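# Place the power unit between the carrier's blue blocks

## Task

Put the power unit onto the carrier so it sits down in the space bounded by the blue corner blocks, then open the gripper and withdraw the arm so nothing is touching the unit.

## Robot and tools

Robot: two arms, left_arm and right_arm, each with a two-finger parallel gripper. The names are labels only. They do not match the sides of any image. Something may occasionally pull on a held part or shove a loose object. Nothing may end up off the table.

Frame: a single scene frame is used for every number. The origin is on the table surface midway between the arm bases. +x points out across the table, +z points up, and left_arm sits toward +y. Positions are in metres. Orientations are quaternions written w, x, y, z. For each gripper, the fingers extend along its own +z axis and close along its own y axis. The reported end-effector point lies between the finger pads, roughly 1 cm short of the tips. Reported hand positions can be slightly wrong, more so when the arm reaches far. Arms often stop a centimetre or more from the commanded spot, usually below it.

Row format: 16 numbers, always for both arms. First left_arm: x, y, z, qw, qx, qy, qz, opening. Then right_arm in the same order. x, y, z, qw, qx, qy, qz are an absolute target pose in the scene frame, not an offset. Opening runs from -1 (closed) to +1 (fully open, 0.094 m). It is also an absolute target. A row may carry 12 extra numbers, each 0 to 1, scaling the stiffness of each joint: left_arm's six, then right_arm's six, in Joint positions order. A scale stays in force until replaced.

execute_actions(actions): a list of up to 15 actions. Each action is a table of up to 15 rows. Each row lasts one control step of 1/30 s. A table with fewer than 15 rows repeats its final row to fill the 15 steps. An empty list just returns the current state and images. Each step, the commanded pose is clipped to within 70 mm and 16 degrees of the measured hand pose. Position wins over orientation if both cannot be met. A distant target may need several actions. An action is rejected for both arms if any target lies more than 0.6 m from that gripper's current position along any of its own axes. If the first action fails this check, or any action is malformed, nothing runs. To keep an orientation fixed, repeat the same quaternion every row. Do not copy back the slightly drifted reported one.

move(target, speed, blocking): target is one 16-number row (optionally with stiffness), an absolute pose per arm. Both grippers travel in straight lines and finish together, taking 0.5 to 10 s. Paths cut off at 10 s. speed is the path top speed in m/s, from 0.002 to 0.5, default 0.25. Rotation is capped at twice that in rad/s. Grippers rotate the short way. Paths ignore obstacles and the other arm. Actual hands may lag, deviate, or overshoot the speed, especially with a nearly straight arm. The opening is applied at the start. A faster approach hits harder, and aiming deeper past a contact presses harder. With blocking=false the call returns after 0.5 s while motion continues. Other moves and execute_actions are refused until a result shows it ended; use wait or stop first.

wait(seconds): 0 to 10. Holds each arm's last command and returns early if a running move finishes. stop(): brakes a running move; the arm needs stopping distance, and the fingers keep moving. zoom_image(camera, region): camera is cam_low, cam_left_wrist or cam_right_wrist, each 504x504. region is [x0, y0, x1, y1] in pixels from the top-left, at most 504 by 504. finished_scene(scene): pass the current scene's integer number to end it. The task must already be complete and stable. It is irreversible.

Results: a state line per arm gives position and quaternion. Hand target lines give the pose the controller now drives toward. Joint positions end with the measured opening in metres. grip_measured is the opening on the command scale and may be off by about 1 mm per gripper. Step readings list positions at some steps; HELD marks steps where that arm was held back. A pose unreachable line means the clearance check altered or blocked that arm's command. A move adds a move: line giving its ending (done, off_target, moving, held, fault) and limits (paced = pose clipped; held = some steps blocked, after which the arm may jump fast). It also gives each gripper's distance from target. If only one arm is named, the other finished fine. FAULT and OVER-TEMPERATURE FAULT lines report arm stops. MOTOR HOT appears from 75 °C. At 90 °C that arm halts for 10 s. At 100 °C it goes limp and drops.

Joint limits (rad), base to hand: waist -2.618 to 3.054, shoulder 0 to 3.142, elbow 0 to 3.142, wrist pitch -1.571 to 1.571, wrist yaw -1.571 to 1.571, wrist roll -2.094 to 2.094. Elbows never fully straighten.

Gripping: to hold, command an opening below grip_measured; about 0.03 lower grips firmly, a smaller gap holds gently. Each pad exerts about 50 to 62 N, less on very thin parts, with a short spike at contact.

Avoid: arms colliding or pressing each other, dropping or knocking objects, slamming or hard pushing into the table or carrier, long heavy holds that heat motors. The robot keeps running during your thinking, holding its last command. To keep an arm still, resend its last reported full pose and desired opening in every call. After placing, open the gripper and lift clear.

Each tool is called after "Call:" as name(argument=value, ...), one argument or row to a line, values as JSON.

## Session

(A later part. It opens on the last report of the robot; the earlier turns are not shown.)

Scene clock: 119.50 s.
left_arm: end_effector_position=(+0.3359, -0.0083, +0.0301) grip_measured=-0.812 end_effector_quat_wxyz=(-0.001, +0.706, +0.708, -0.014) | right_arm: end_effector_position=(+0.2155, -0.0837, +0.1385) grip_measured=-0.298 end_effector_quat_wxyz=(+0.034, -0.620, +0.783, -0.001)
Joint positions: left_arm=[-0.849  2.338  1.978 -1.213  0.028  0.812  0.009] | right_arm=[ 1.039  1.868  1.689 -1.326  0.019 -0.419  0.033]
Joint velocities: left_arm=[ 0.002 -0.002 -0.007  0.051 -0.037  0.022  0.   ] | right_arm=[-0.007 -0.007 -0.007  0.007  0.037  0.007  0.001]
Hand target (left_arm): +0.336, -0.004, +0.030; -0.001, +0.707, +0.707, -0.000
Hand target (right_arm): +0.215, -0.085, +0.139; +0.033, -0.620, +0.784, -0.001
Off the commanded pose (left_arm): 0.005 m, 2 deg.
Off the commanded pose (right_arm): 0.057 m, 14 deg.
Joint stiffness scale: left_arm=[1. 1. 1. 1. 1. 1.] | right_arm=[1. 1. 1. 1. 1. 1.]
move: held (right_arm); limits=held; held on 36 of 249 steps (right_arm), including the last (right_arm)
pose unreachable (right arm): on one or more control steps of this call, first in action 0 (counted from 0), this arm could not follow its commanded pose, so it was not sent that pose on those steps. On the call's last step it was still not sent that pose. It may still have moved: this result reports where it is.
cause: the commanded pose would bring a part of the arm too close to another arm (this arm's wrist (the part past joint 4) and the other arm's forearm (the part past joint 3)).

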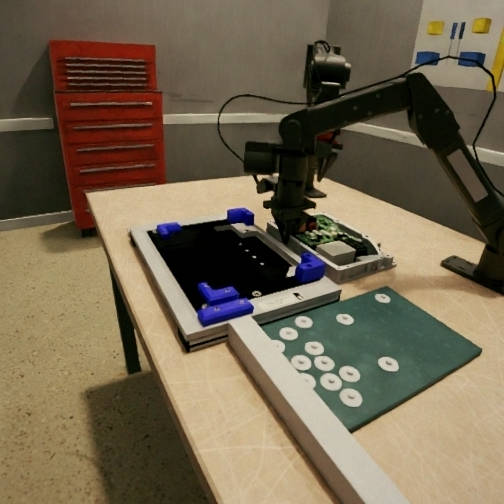

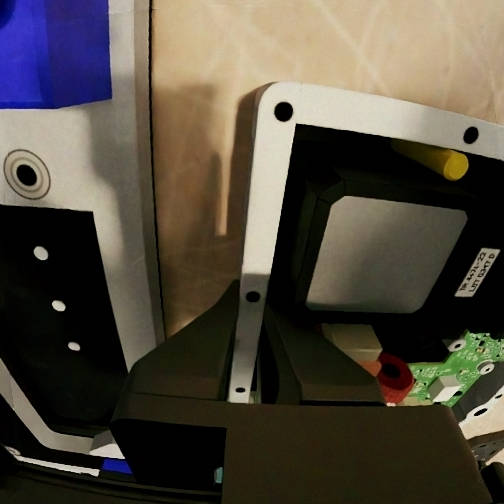

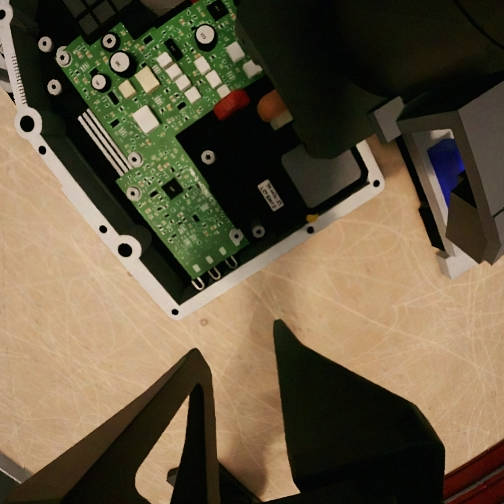

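Call:
move(
  target=[0.335,-0.003,0.03,0,0.7071,0.7071,0,-0.35,0.22,-0.2,0.12,0,0,1,0,-0.35],
  speed=0.15,
)

Call:
move(
  target=[0.335,0.0,0.1,0,0.7071,0.7071,0,-0.35,0.25,-0.15,0.1,0,0,1,0,-0.35],
  speed=0.12,
)

Call:
move(
  target=[0.26,0.09,0.1,0,0,1,0,-0.35,0.26,-0.11,0.1,0,0,1,0,-0.35],
  speed=0.12,
)

Scene clock: 131.70 s.
left_arm: end_effector_position=(+0.3369, -0.0079, +0.0295) grip_measured=-0.351 end_effector_quat_wxyz=(+0.000, +0.706, +0.708, -0.011) | right_arm: end_effector_position=(+0.2189, -0.1971, +0.1176) grip_measured=-0.348 end_effector_quat_wxyz=(-0.003, -0.009, +1.000, -0.006)
Joint positions: left_arm=[-0.849  2.338  1.976 -1.208  0.022  0.812  0.03 ] | right_arm=[ 0.779  1.638  1.334 -1.278  0.006  0.644  0.031]
Joint velocities: left_arm=[ 0.007  0.002 -0.017  0.051 -0.007 -0.037  0.   ] | right_arm=[ 0.002  0.022  0.002 -0.022 -0.051  0.051 -0.001]
Hand target (left_arm): +0.335, -0.003, +0.030; -0.001, +0.707, +0.707, -0.000
Hand target (right_arm): +0.218, -0.200, +0.120; +0.001, +0.000, +1.000, +0.001
Off the commanded pose (left_arm): 0.005 m, 1 deg.
Off the commanded pose (right_arm): 0.004 m, 1 deg.
Joint stiffness scale: left_arm=[1. 1. 1. 1. 1. 1.] | right_arm=[1. 1. 1. 1. 1. 1.]
move: done

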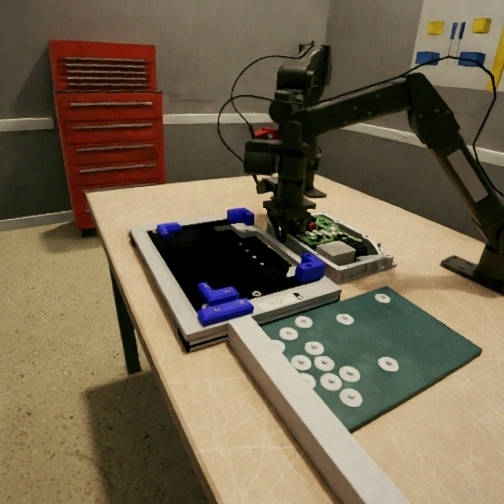

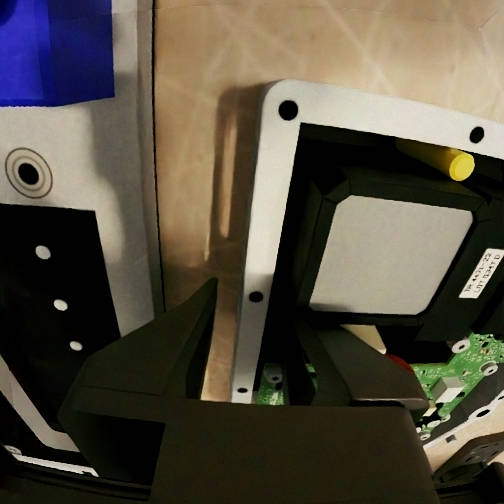

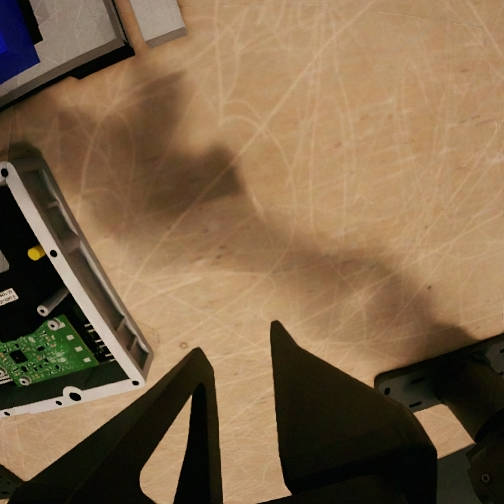

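Scene clock: 132.93 s.
left_arm: end_effector_position=(+0.3299, +0.0034, +0.0853) grip_measured=-0.351 end_effector_quat_wxyz=(-0.018, +0.706, +0.708, -0.002) | right_arm: end_effector_position=(+0.2490, -0.1574, +0.0994) grip_measured=-0.348 end_effector_quat_wxyz=(-0.002, +0.001, +1.000, -0.005)
Joint positions: left_arm=[-0.849  2.312  2.152 -1.447  0.003  0.812  0.03 ] | right_arm=[ 0.817  1.826  1.482 -1.236  0.005  0.702  0.031]
Joint velocities: left_arm=[-0.002  0.007  0.002 -0.125  0.022  0.007  0.   ] | right_arm=[-0.002 -0.017  0.002  0.022 -0.066 -0.037 -0.   ]
Hand target (left_arm): +0.334, +0.001, +0.100; +0.000, +0.707, +0.707, +0.000
Hand target (right_arm): +0.251, -0.151, +0.100; -0.000, +0.000, +1.000, -0.000
Off the commanded pose (left_arm): 0.016 m, 2 deg.
Off the commanded pose (right_arm): 0.008 m, 1 deg.
Joint stiffness scale: left_arm=[1. 1. 1. 1. 1. 1.] | right_arm=[1. 1. 1. 1. 1. 1.]
move: off_target (left_arm)

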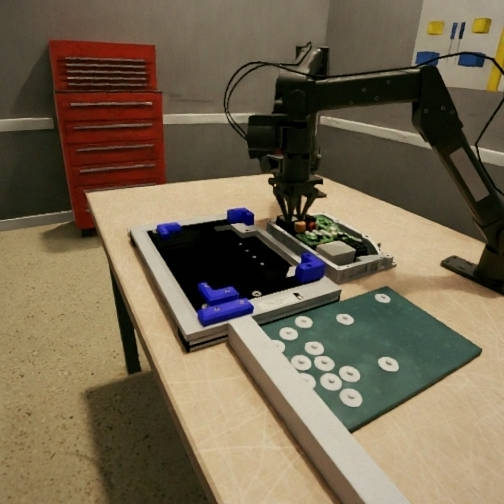

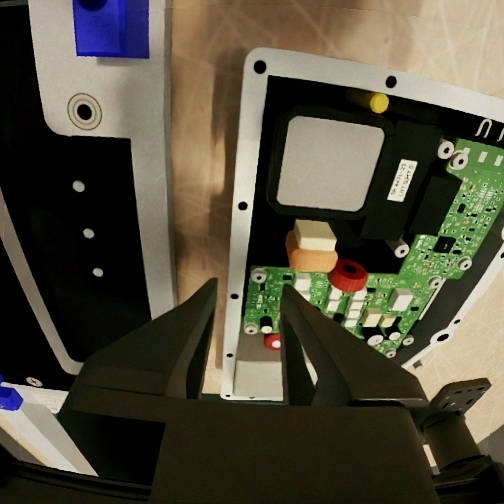

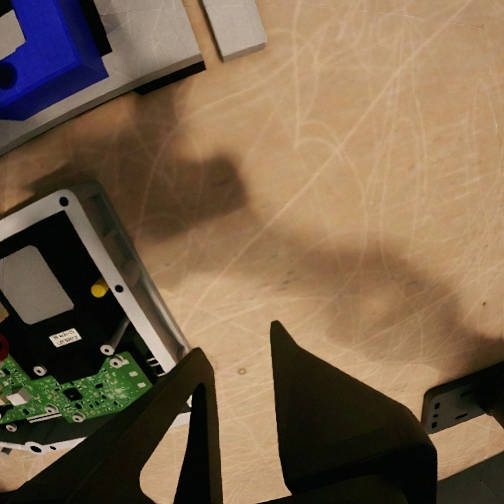

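Scene clock: 139.90 s.
left_arm: end_effector_position=(+0.2563, +0.0850, +0.0936) grip_measured=-0.351 end_effector_quat_wxyz=(-0.011, +0.011, +1.000, +0.007) | right_arm: end_effector_position=(+0.2635, -0.1144, +0.1017) grip_measured=-0.348 end_effector_quat_wxyz=(+0.007, +0.002, +1.000, +0.003)
Joint positions: left_arm=[-0.823  1.83   1.464 -1.231  0.003 -0.708  0.03 ] | right_arm=[ 0.88   1.957  1.666 -1.266  0.005  0.767  0.031]
Joint velocities: left_arm=[-0.002  0.007 -0.002  0.022  0.037 -0.037  0.001] | right_arm=[-0.007 -0.022 -0.002  0.051  0.081 -0.022  0.   ]
Hand target (left_arm): +0.259, +0.089, +0.099; +0.000, +0.000, +1.000, +0.000
Hand target (right_arm): +0.261, -0.110, +0.100; -0.000, -0.000, +1.000, -0.000
Off the commanded pose (left_arm): 0.009 m, 2 deg.
Off the commanded pose (right_arm): 0.006 m, 1 deg.
Joint stiffness scale: left_arm=[1. 1. 1. 1. 1. 1.] | right_arm=[1. 1. 1. 1. 1. 1.]
move: done

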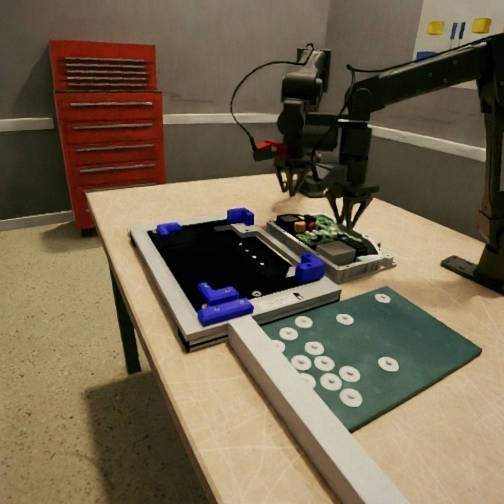

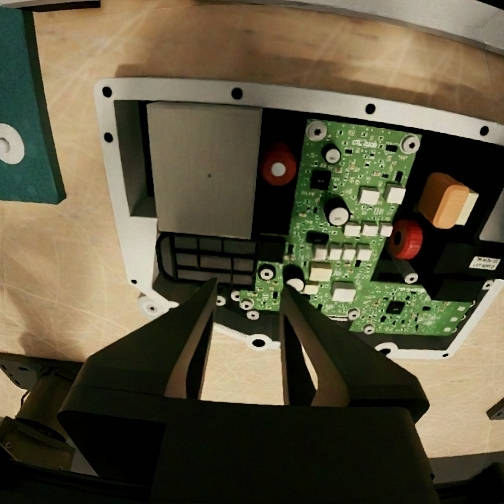

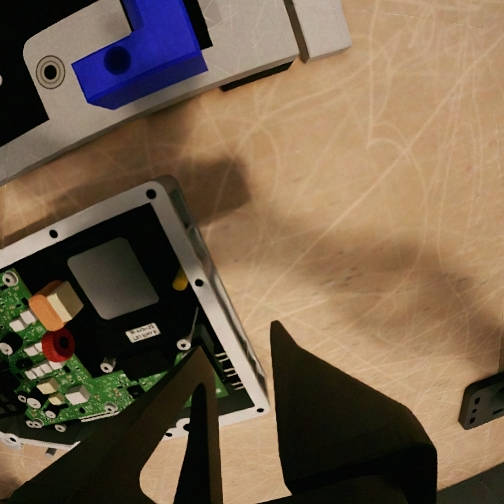

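Call:
move(
  target=[0.3,0.105,0.075,0,0,1,0,0.4,0.29,-0.112,0.07,0,0,1,0,-0.35],
  speed=0.08,
)

Scene clock: 161.83 s.
left_arm: end_effector_position=(+0.2925, +0.1072, +0.0741) grip_measured=+0.398 end_effector_quat_wxyz=(-0.009, -0.001, +1.000, +0.004) | right_arm: end_effector_position=(+0.2840, -0.1142, +0.0708) grip_measured=-0.348 end_effector_quat_wxyz=(-0.002, -0.001, +1.000, -0.005)
Joint positions: left_arm=[-0.705  1.89   1.463 -1.163  0.003 -0.614  0.066] | right_arm=[ 0.844  2.052  1.679 -1.207  0.005  0.725  0.031]
Joint velocities: left_arm=[-0.012 -0.017 -0.037 -0.007 -0.051 -0.007 -0.   ] | right_arm=[-0.007 -0.002 -0.007  0.007  0.051 -0.022 -0.   ]
Hand target (left_arm): +0.300, +0.106, +0.075; +0.001, -0.000, +1.000, +0.000
Hand target (right_arm): +0.290, -0.112, +0.070; +0.000, +0.000, +1.000, +0.000
Off the commanded pose (left_arm): 0.008 m, 1 deg.
Off the commanded pose (right_arm): 0.006 m, 1 deg.
Joint stiffness scale: left_arm=[1. 1. 1. 1. 1. 1.] | right_arm=[1. 1. 1. 1. 1. 1.]
move: done; limits=held; held on 1 of 32 steps (left_arm)
pose unreachable (left arm): on one or more control steps of this call, first in action 0 (counted from 0), this arm could not follow its commanded pose, so it was not sent that pose on those steps. It may still have moved: this result reports where it is.
cause: the commanded pose would bring a part of the arm too close to another arm (this arm's wrist (the part past joint 4) and the other arm's wrist (the part past joint 4)).

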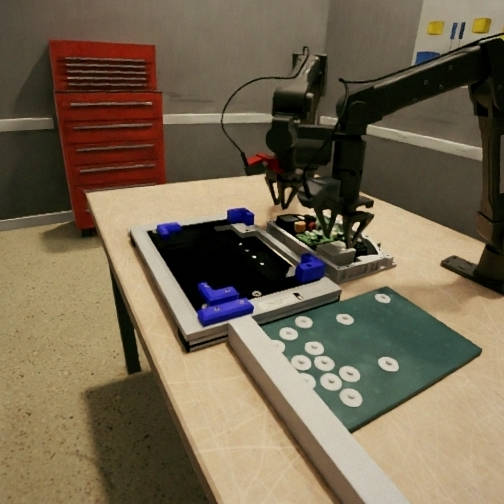

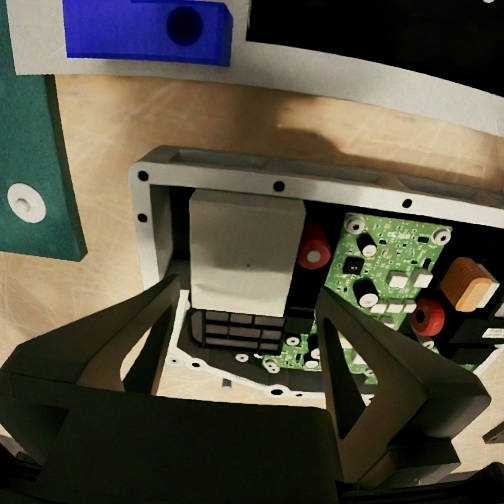

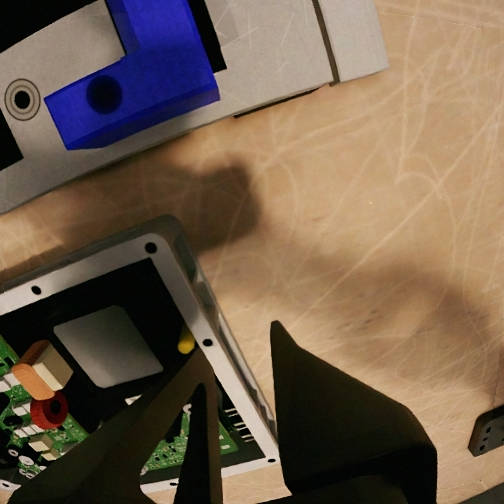

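Call:
move(
  target=[0.325,0.104,0.06,0,0,1,0,0.4,0.295,-0.106,0.06,0,0,1,0,-0.35],
  speed=0.05,
)

Scene clock: 167.97 s.
left_arm: end_effector_position=(+0.3133, +0.1068, +0.0573) grip_measured=+0.398 end_effector_quat_wxyz=(-0.013, +0.001, +1.000, +0.006) | right_arm: end_effector_position=(+0.2900, -0.1088, +0.0619) grip_measured=-0.348 end_effector_quat_wxyz=(-0.001, -0.001, +1.000, -0.004)
Joint positions: left_arm=[-0.672  1.978  1.517 -1.138  0.004 -0.578  0.066] | right_arm=[ 0.844  2.087  1.696 -1.186  0.005  0.725  0.031]
Joint velocities: left_arm=[ 0.002 -0.002  0.002 -0.022  0.022 -0.022  0.001] | right_arm=[-0.002  0.007  0.022 -0.037  0.051  0.051  0.   ]
Hand target (left_arm): +0.325, +0.105, +0.060; +0.000, +0.000, +1.000, +0.000
Hand target (right_arm): +0.295, -0.106, +0.060; +0.000, +0.000, +1.000, +0.000
Off the commanded pose (left_arm): 0.012 m, 2 deg.
Off the commanded pose (right_arm): 0.006 m, 1 deg.
Joint stiffness scale: left_arm=[1. 1. 1. 1. 1. 1.] | right_arm=[1. 1. 1. 1. 1. 1.]
move: off_target (left_arm)

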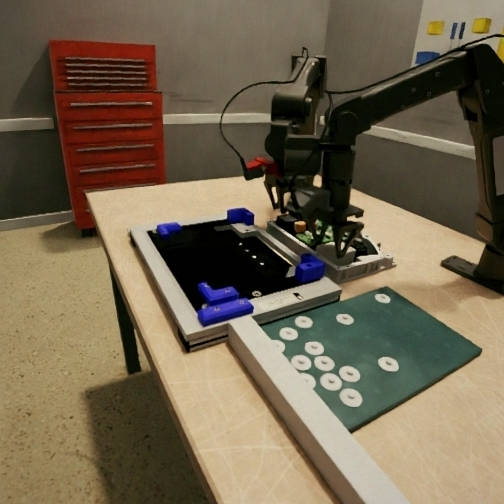

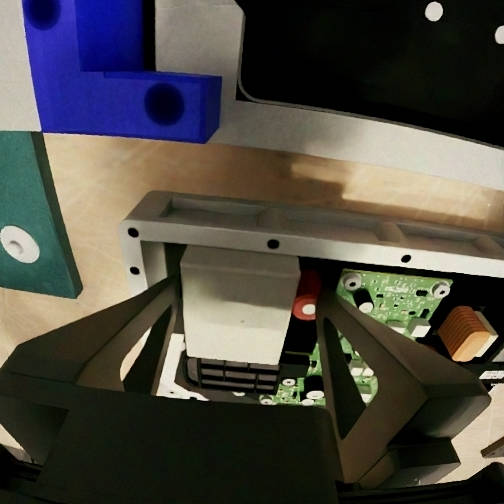

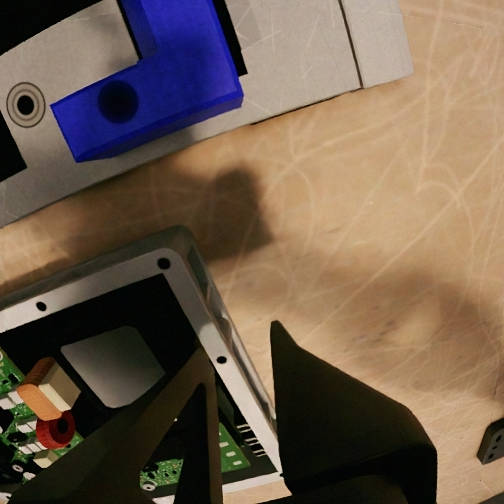

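Call:
move(
  target=[0.322,0.106,0.032,0,0,1,0,0.22,0.295,-0.104,0.03,0,0,1,0,-0.35],
  speed=0.03,
)

Scene clock: 173.13 s.
left_arm: end_effector_position=(+0.3132, +0.1087, +0.0554) grip_measured=+0.222 end_effector_quat_wxyz=(-0.012, +0.002, +1.000, +0.005) | right_arm: end_effector_position=(+0.2959, -0.1034, +0.0424) grip_measured=-0.348 end_effector_quat_wxyz=(+0.008, -0.001, +1.000, +0.004)
Joint positions: left_arm=[-0.668  1.972  1.5   -1.124  0.004 -0.572  0.057] | right_arm=[ 0.844  2.11   1.653 -1.097  0.004  0.726  0.031]
Joint velocities: left_arm=[-0.007 -0.002 -0.012  0.081  0.051  0.051 -0.   ] | right_arm=[-0.012 -0.002  0.007 -0.007 -0.022 -0.007 -0.001]
Hand target (left_arm): +0.321, +0.107, +0.033; -0.001, +0.000, +1.000, +0.001
Hand target (right_arm): +0.295, -0.104, +0.030; -0.000, -0.000, +1.000, -0.000
Off the commanded pose (left_arm): 0.025 m, 1 deg.
Off the commanded pose (right_arm): 0.012 m, 1 deg.
Joint stiffness scale: left_arm=[1. 1. 1. 1. 1. 1.] | right_arm=[1. 1. 1. 1. 1. 1.]
move: off_target (left_arm, right_arm)

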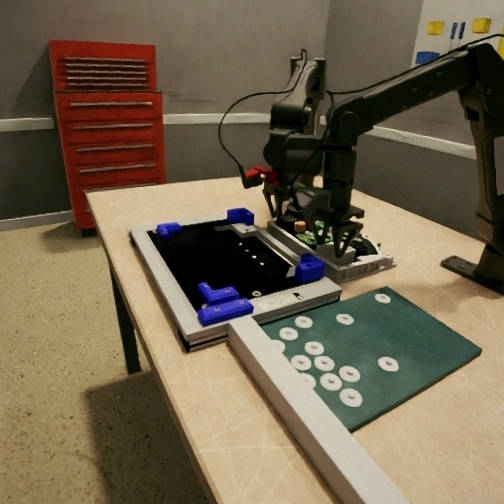

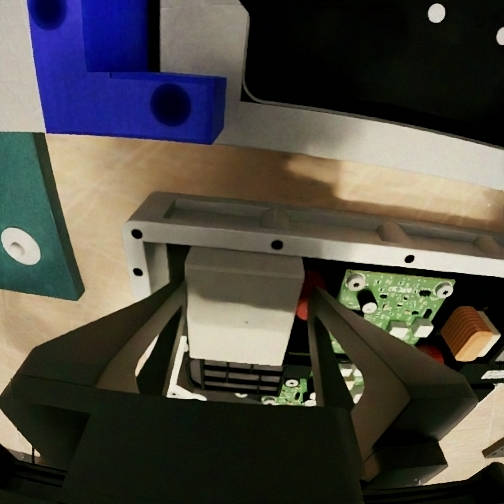

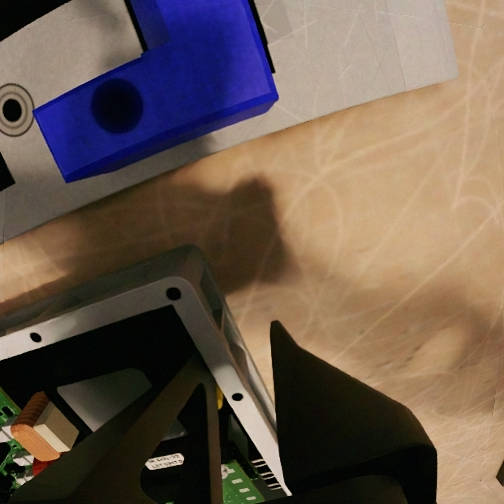

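Call:
move(
  target=[0.32,0.108,0.065,0,0,1,0,0.36,0.295,-0.104,0.028,0,0,1,0,-0.35],
  speed=0.03,
)

Call:
move(
  target=[0.32,0.108,0.035,0,0,1,0,0.36,0.295,-0.104,0.028,0,0,1,0,-0.35],
  speed=0.03,
)

Scene clock: 179.37 s.
left_arm: end_effector_position=(+0.3127, +0.1097, +0.0569) grip_measured=+0.358 end_effector_quat_wxyz=(-0.012, +0.002, +1.000, +0.007) | right_arm: end_effector_position=(+0.2959, -0.1034, +0.0424) grip_measured=-0.348 end_effector_quat_wxyz=(+0.008, -0.000, +1.000, +0.004)
Joint positions: left_arm=[-0.668  1.969  1.502 -1.131  0.001 -0.571  0.064] | right_arm=[ 0.844  2.11   1.653 -1.097  0.004  0.726  0.031]
Joint velocities: left_arm=[-0.017 -0.002 -0.027  0.051  0.051  0.051 -0.001] | right_arm=[ 0.002  0.007 -0.002  0.022  0.037  0.081  0.001]
Hand target (left_arm): +0.320, +0.108, +0.065; -0.000, +0.000, +1.000, +0.000
Hand target (right_arm): +0.295, -0.104, +0.028; -0.000, +0.000, +1.000, -0.000
Off the commanded pose (left_arm): 0.011 m, 2 deg.
Off the commanded pose (right_arm): 0.014 m, 1 deg.
Joint stiffness scale: left_arm=[1. 1. 1. 1. 1. 1.] | right_arm=[1. 1. 1. 1. 1. 1.]
move: off_target (left_arm, right_arm)

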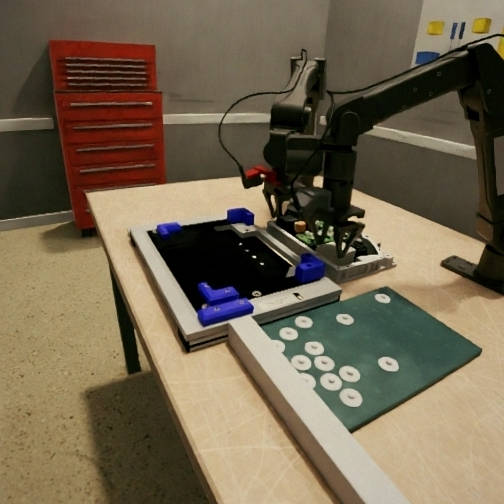

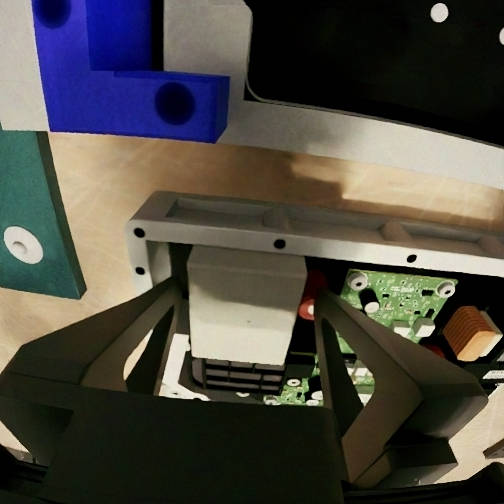

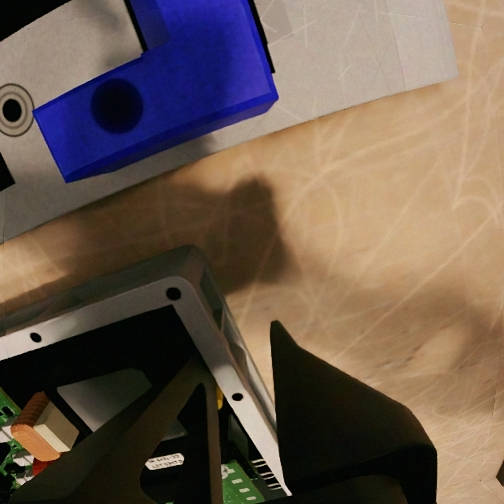

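Scene clock: 180.37 s.
left_arm: end_effector_position=(+0.3144, +0.1084, +0.0554) grip_measured=+0.358 end_effector_quat_wxyz=(-0.006, +0.003, +1.000, +0.003) | right_arm: end_effector_position=(+0.2959, -0.1034, +0.0424) grip_measured=-0.348 end_effector_quat_wxyz=(+0.008, -0.000, +1.000, +0.004)
Joint positions: left_arm=[-0.668  1.966  1.491 -1.11   0.003 -0.569  0.064] | right_arm=[ 0.844  2.11   1.653 -1.097  0.004  0.727  0.031]
Joint velocities: left_arm=[ 0.007 -0.017 -0.002 -0.007 -0.007 -0.007 -0.   ] | right_arm=[-0.012 -0.007 -0.002  0.007 -0.051 -0.022 -0.   ]
Hand target (left_arm): +0.319, +0.108, +0.036; -0.001, +0.000, +1.000, +0.001
Hand target (right_arm): +0.295, -0.104, +0.028; -0.000, +0.000, +1.000, -0.000
Off the commanded pose (left_arm): 0.021 m, 1 deg.
Off the commanded pose (right_arm): 0.014 m, 1 deg.
Joint stiffness scale: left_arm=[1. 1. 1. 1. 1. 1.] | right_arm=[1. 1. 1. 1. 1. 1.]
move: off_target (left_arm, right_arm)

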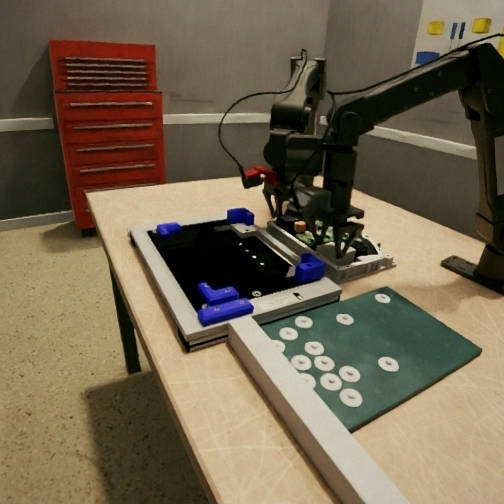

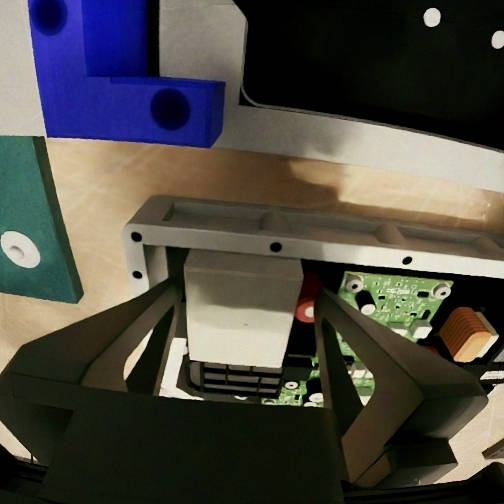

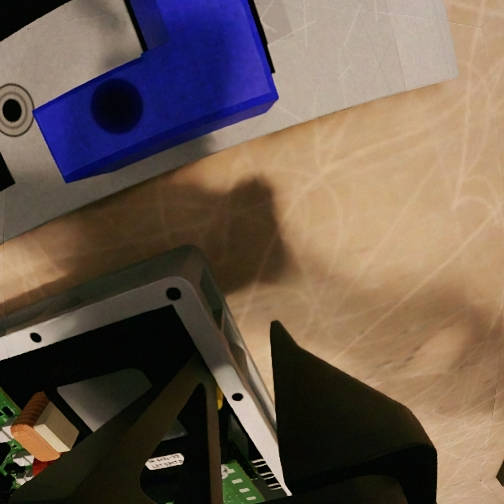

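Call:
move(
  target=[0.33,0.11,0.075,0,0,1,0,0.45,0.295,-0.104,0.035,0,0,1,0,-1],
  speed=0.03,
)

Call:
move(
  target=[0.332,0.11,0.035,0,0,1,0,0.45,0.295,-0.104,0.035,0,0,1,0,-1],
  speed=0.03,
)

Scene clock: 194.10 s.
left_arm: end_effector_position=(+0.3232, +0.1095, +0.0736) grip_measured=+0.449 end_effector_quat_wxyz=(-0.001, +0.001, +1.000, -0.001) | right_arm: end_effector_position=(+0.2959, -0.0947, +0.0426) grip_measured=-0.822 end_effector_quat_wxyz=(+0.009, -0.002, +1.000, +0.020)
Joint positions: left_arm=[-0.652  1.965  1.565 -1.171  0.002 -0.558  0.068] | right_arm=[ 0.85   2.11   1.653 -1.074 -0.018  0.729  0.008]
Joint velocities: left_arm=[ 0.007  0.056 -0.002 -0.066 -0.007  0.022  0.001] | right_arm=[ 0.007  0.007 -0.002 -0.051 -0.081  0.037 -0.001]
Hand target (left_arm): +0.330, +0.111, +0.075; +0.001, -0.000, +1.000, -0.000
Hand target (right_arm): +0.295, -0.104, +0.035; -0.000, -0.000, +1.000, +0.000
Off the commanded pose (left_arm): 0.007 m, 0 deg.
Off the commanded pose (right_arm): 0.012 m, 2 deg.
Joint stiffness scale: left_arm=[1. 1. 1. 1. 1. 1.] | right_arm=[1. 1. 1. 1. 1. 1.]
move: off_target (right_arm)

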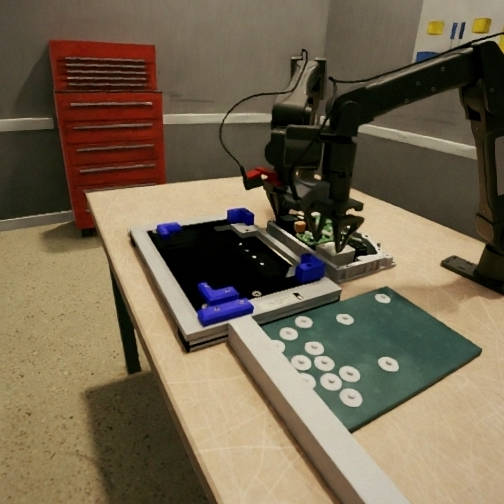

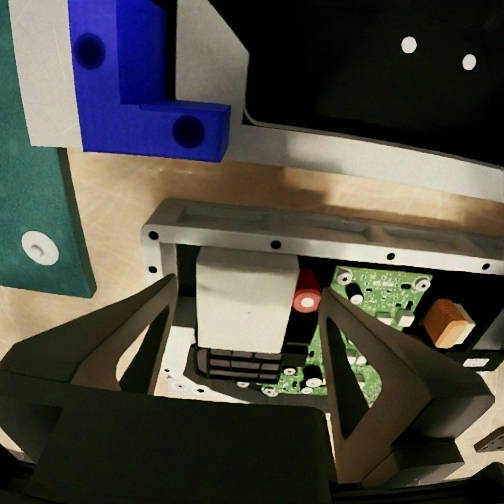

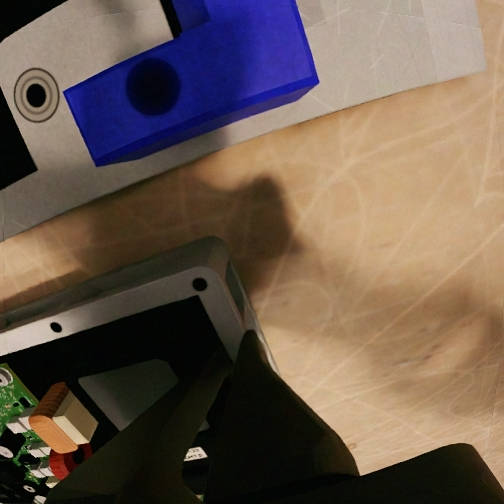

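Scene clock: 195.63 s.
left_arm: end_effector_position=(+0.3312, +0.1044, +0.0512) grip_measured=+0.449 end_effector_quat_wxyz=(+0.007, +0.003, +1.000, -0.007) | right_arm: end_effector_position=(+0.2960, -0.0946, +0.0426) grip_measured=-0.822 end_effector_quat_wxyz=(+0.009, -0.002, +1.000, +0.020)
Joint positions: left_arm=[-0.651  2.     1.524 -1.076  0.005 -0.552  0.068] | right_arm=[ 0.85   2.11   1.653 -1.073 -0.018  0.73   0.008]
Joint velocities: left_arm=[-0.002  0.002 -0.007 -0.037  0.051 -0.022 -0.001] | right_arm=[-0.007 -0.007 -0.017 -0.051 -0.081  0.022 -0.   ]
Hand target (left_arm): +0.332, +0.110, +0.035; -0.000, +0.000, +1.000, +0.000
Hand target (right_arm): +0.295, -0.104, +0.035; +0.000, +0.000, +1.000, +0.000
Off the commanded pose (left_arm): 0.017 m, 1 deg.
Off the commanded pose (right_arm): 0.012 m, 3 deg.
Joint stiffness scale: left_arm=[1. 1. 1. 1. 1. 1.] | right_arm=[1. 1. 1. 1. 1. 1.]
move: off_target (left_arm, right_arm)

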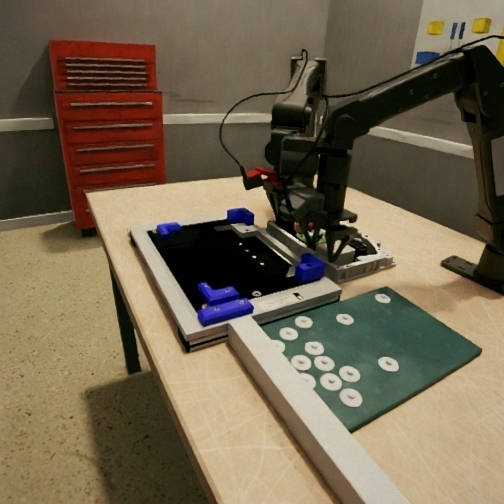

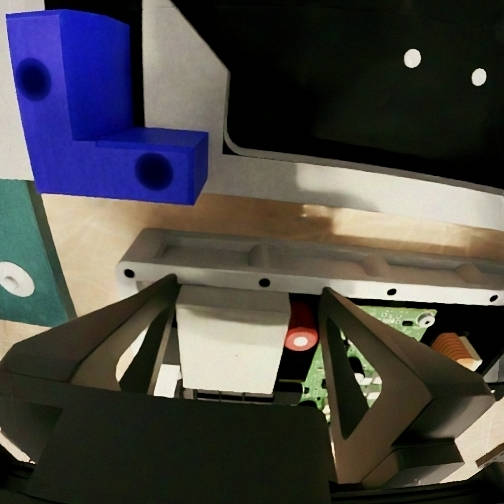

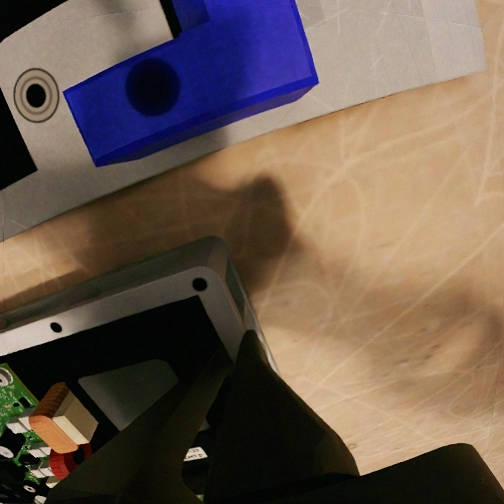

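Call:
move(
  target=[0.33,0.09,0.08,0,0,1,0,-0.35,0.296,-0.095,0.042,0,0,1,0,-1],
  speed=0.06,
)

Call:
move(
  target=[0.34,0.05,0.07,0,0.7071,0.7071,0,-0.35,0.296,-0.095,0.042,0,0,1,0,-1],
  speed=0.06,
)

Scene clock: 203.93 s.
left_arm: end_effector_position=(+0.3316, +0.1049, +0.0581) grip_measured=+0.046 end_effector_quat_wxyz=(-0.009, +0.000, +1.000, +0.012) | right_arm: end_effector_position=(+0.2947, -0.0992, +0.0426) grip_measured=-0.822 end_effector_quat_wxyz=(-0.001, +0.007, +1.000, +0.002)
Joint positions: left_arm=[-0.657  2.039  1.608 -1.168 -0.01  -0.564  0.049] | right_arm=[ 0.85   2.132  1.688 -1.125 -0.004  0.747  0.008]
Joint velocities: left_arm=[ 0.002 -0.002  0.007  0.007 -0.037  0.007 -0.001] | right_arm=[-0.002  0.002  0.002  0.037  0.081 -0.051  0.   ]
Hand target (left_arm): +0.329, +0.091, +0.080; +0.000, +0.000, +1.000, -0.001
Hand target (right_arm): +0.296, -0.095, +0.042; +0.000, +0.000, +1.000, +0.000
Off the commanded pose (left_arm): 0.027 m, 2 deg.
Off the commanded pose (right_arm): 0.004 m, 1 deg.
Joint stiffness scale: left_arm=[1. 1. 1. 1. 1. 1.] | right_arm=[1. 1. 1. 1. 1. 1.]
move: off_target (left_arm)

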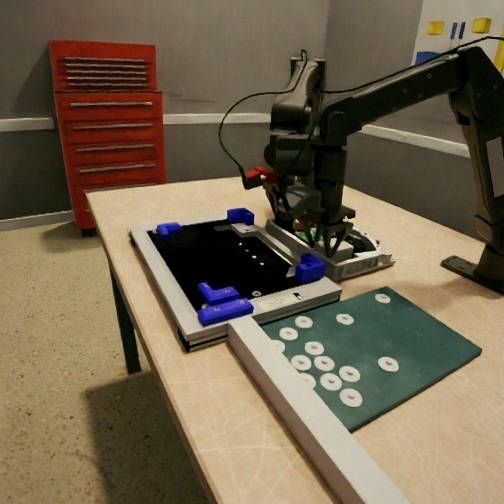

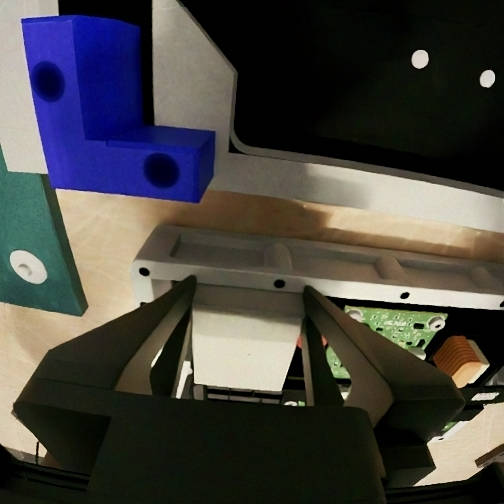

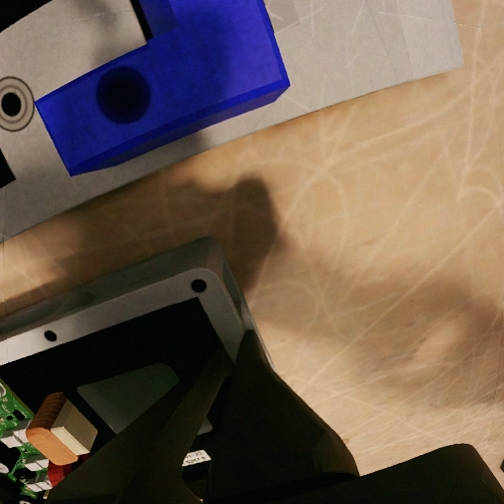

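Scene clock: 214.20 s.
left_arm: end_effector_position=(+0.3369, +0.0725, +0.0631) grip_measured=-0.349 end_effector_quat_wxyz=(-0.010, +0.555, +0.832, +0.009) | right_arm: end_effector_position=(+0.2937, -0.0953, +0.0426) grip_measured=-0.822 end_effector_quat_wxyz=(-0.007, +0.024, +1.000, +0.014)
Joint positions: left_arm=[-0.721  2.117  1.747 -1.22  -0.018  0.549  0.031] | right_arm=[ 0.848  2.132  1.688 -1.118 -0.03   0.779  0.008]
Joint velocities: left_arm=[ 0.007 -0.007 -0.002  0.066 -0.051  0.037 -0.   ] | right_arm=[-0.007  0.007  0.002 -0.007 -0.066 -0.095  0.   ]
Hand target (left_arm): +0.338, +0.063, +0.067; -0.002, +0.564, +0.826, +0.003
Hand target (right_arm): +0.296, -0.096, +0.042; -0.000, +0.002, +1.000, +0.001
Off the commanded pose (left_arm): 0.024 m, 23 deg.
Off the commanded pose (right_arm): 0.002 m, 3 deg.
Joint stiffness scale: left_arm=[1. 1. 1. 1. 1. 1.] | right_arm=[1. 1. 1. 1. 1. 1.]
move: off_target (left_arm, right_arm; path cut at 10 s); limits=paced

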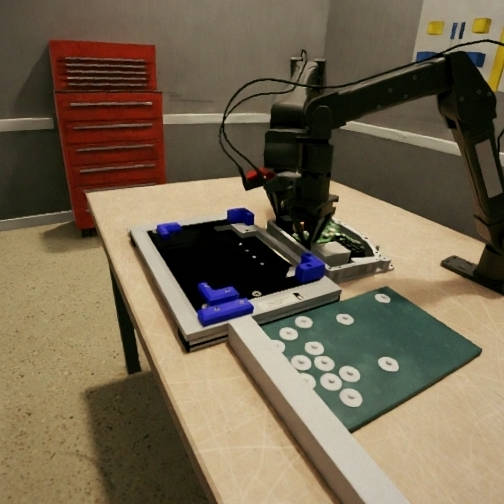

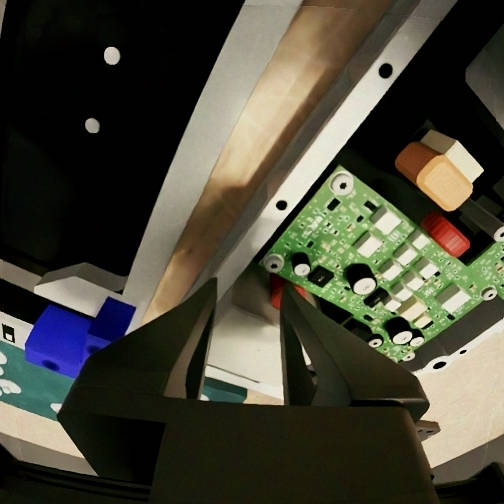

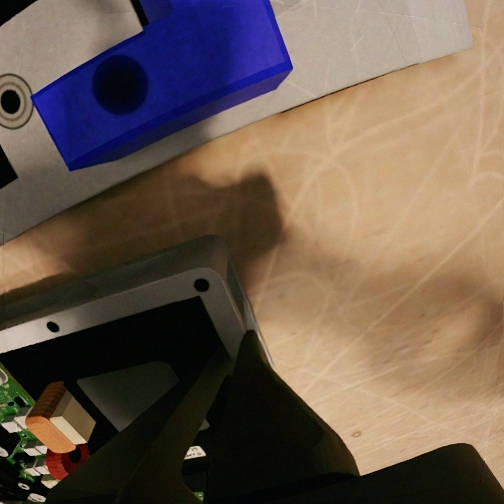

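Call:
move(
  target=[0.34,0.05,0.075,0,0.7071,0.7071,0,-0.35,0.296,-0.095,0.042,0,0,1,0,-1],
  speed=0.1,
)

Scene clock: 220.93 s.
left_arm: end_effector_position=(+0.3398, +0.0619, +0.0692) grip_measured=-0.349 end_effector_quat_wxyz=(-0.009, +0.685, +0.729, +0.008) | right_arm: end_effector_position=(+0.2938, -0.0952, +0.0426) grip_measured=-0.822 end_effector_quat_wxyz=(-0.007, +0.029, +0.999, +0.014)
Joint positions: left_arm=[-0.738  2.145  1.814 -1.256 -0.018  0.863  0.031] | right_arm=[ 0.848  2.132  1.688 -1.117 -0.03   0.789  0.008]
Joint velocities: left_arm=[ 0.002 -0.007  0.007 -0.081 -0.007 -0.007  0.   ] | right_arm=[ 0.002 -0.002 -0.007 -0.022  0.051 -0.007  0.001]
Hand target (left_arm): +0.340, +0.062, +0.069; -0.008, +0.684, +0.729, +0.008
Hand target (right_arm): +0.294, -0.095, +0.043; -0.007, +0.024, +1.000, +0.014
Off the commanded pose (left_arm): 0.013 m, 4 deg.
Off the commanded pose (right_arm): 0.002 m, 4 deg.
Joint stiffness scale: left_arm=[1. 1. 1. 1. 1. 1.] | right_arm=[1. 1. 1. 1. 1. 1.]
move: held (left_arm, right_arm); limits=held; held on 9 of 66 steps (right_arm, left_arm), including the last (right_arm, left_arm)
pose unreachable (left arm): on one or more control steps of this call, first in action 0 (counted from 0), this arm could not follow its commanded pose, so it was not sent that pose on those steps. On the call's last step it was still not sent that pose. It may still have moved: this result reports where it is.
cause: the commanded pose would bring a part of the arm too close to another arm (this arm's wrist (the part past joint 4) and the other arm's wrist (the part past joint 4)).
pose unreachable (right arm): on one or more control steps of this call, first in action 0 (counted from 0), this arm could not follow its commanded pose, so it was not sent that pose on those steps. On the call's last step it was still not sent that pose. It may still have moved: this result reports where it is.
cause: the commanded pose would bring a part of the arm too close to another arm (this arm's wrist (the part past joint 4) and the other arm's wrist (the part past joint 4)).

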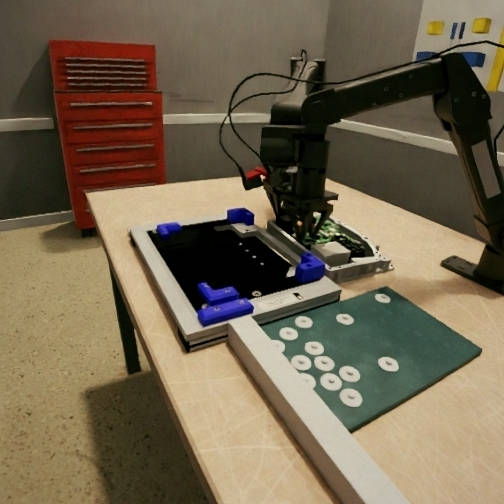

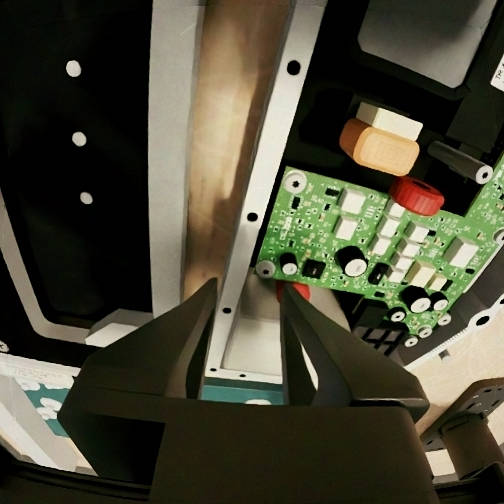

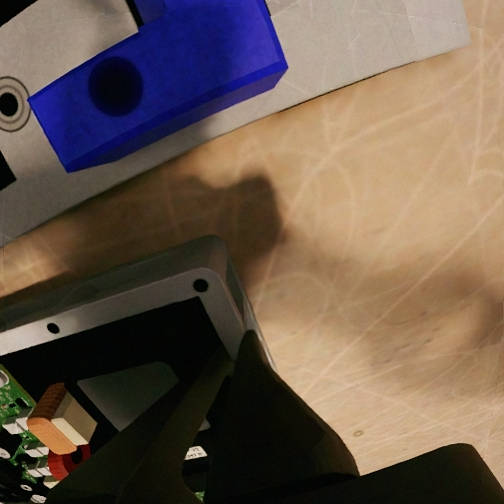

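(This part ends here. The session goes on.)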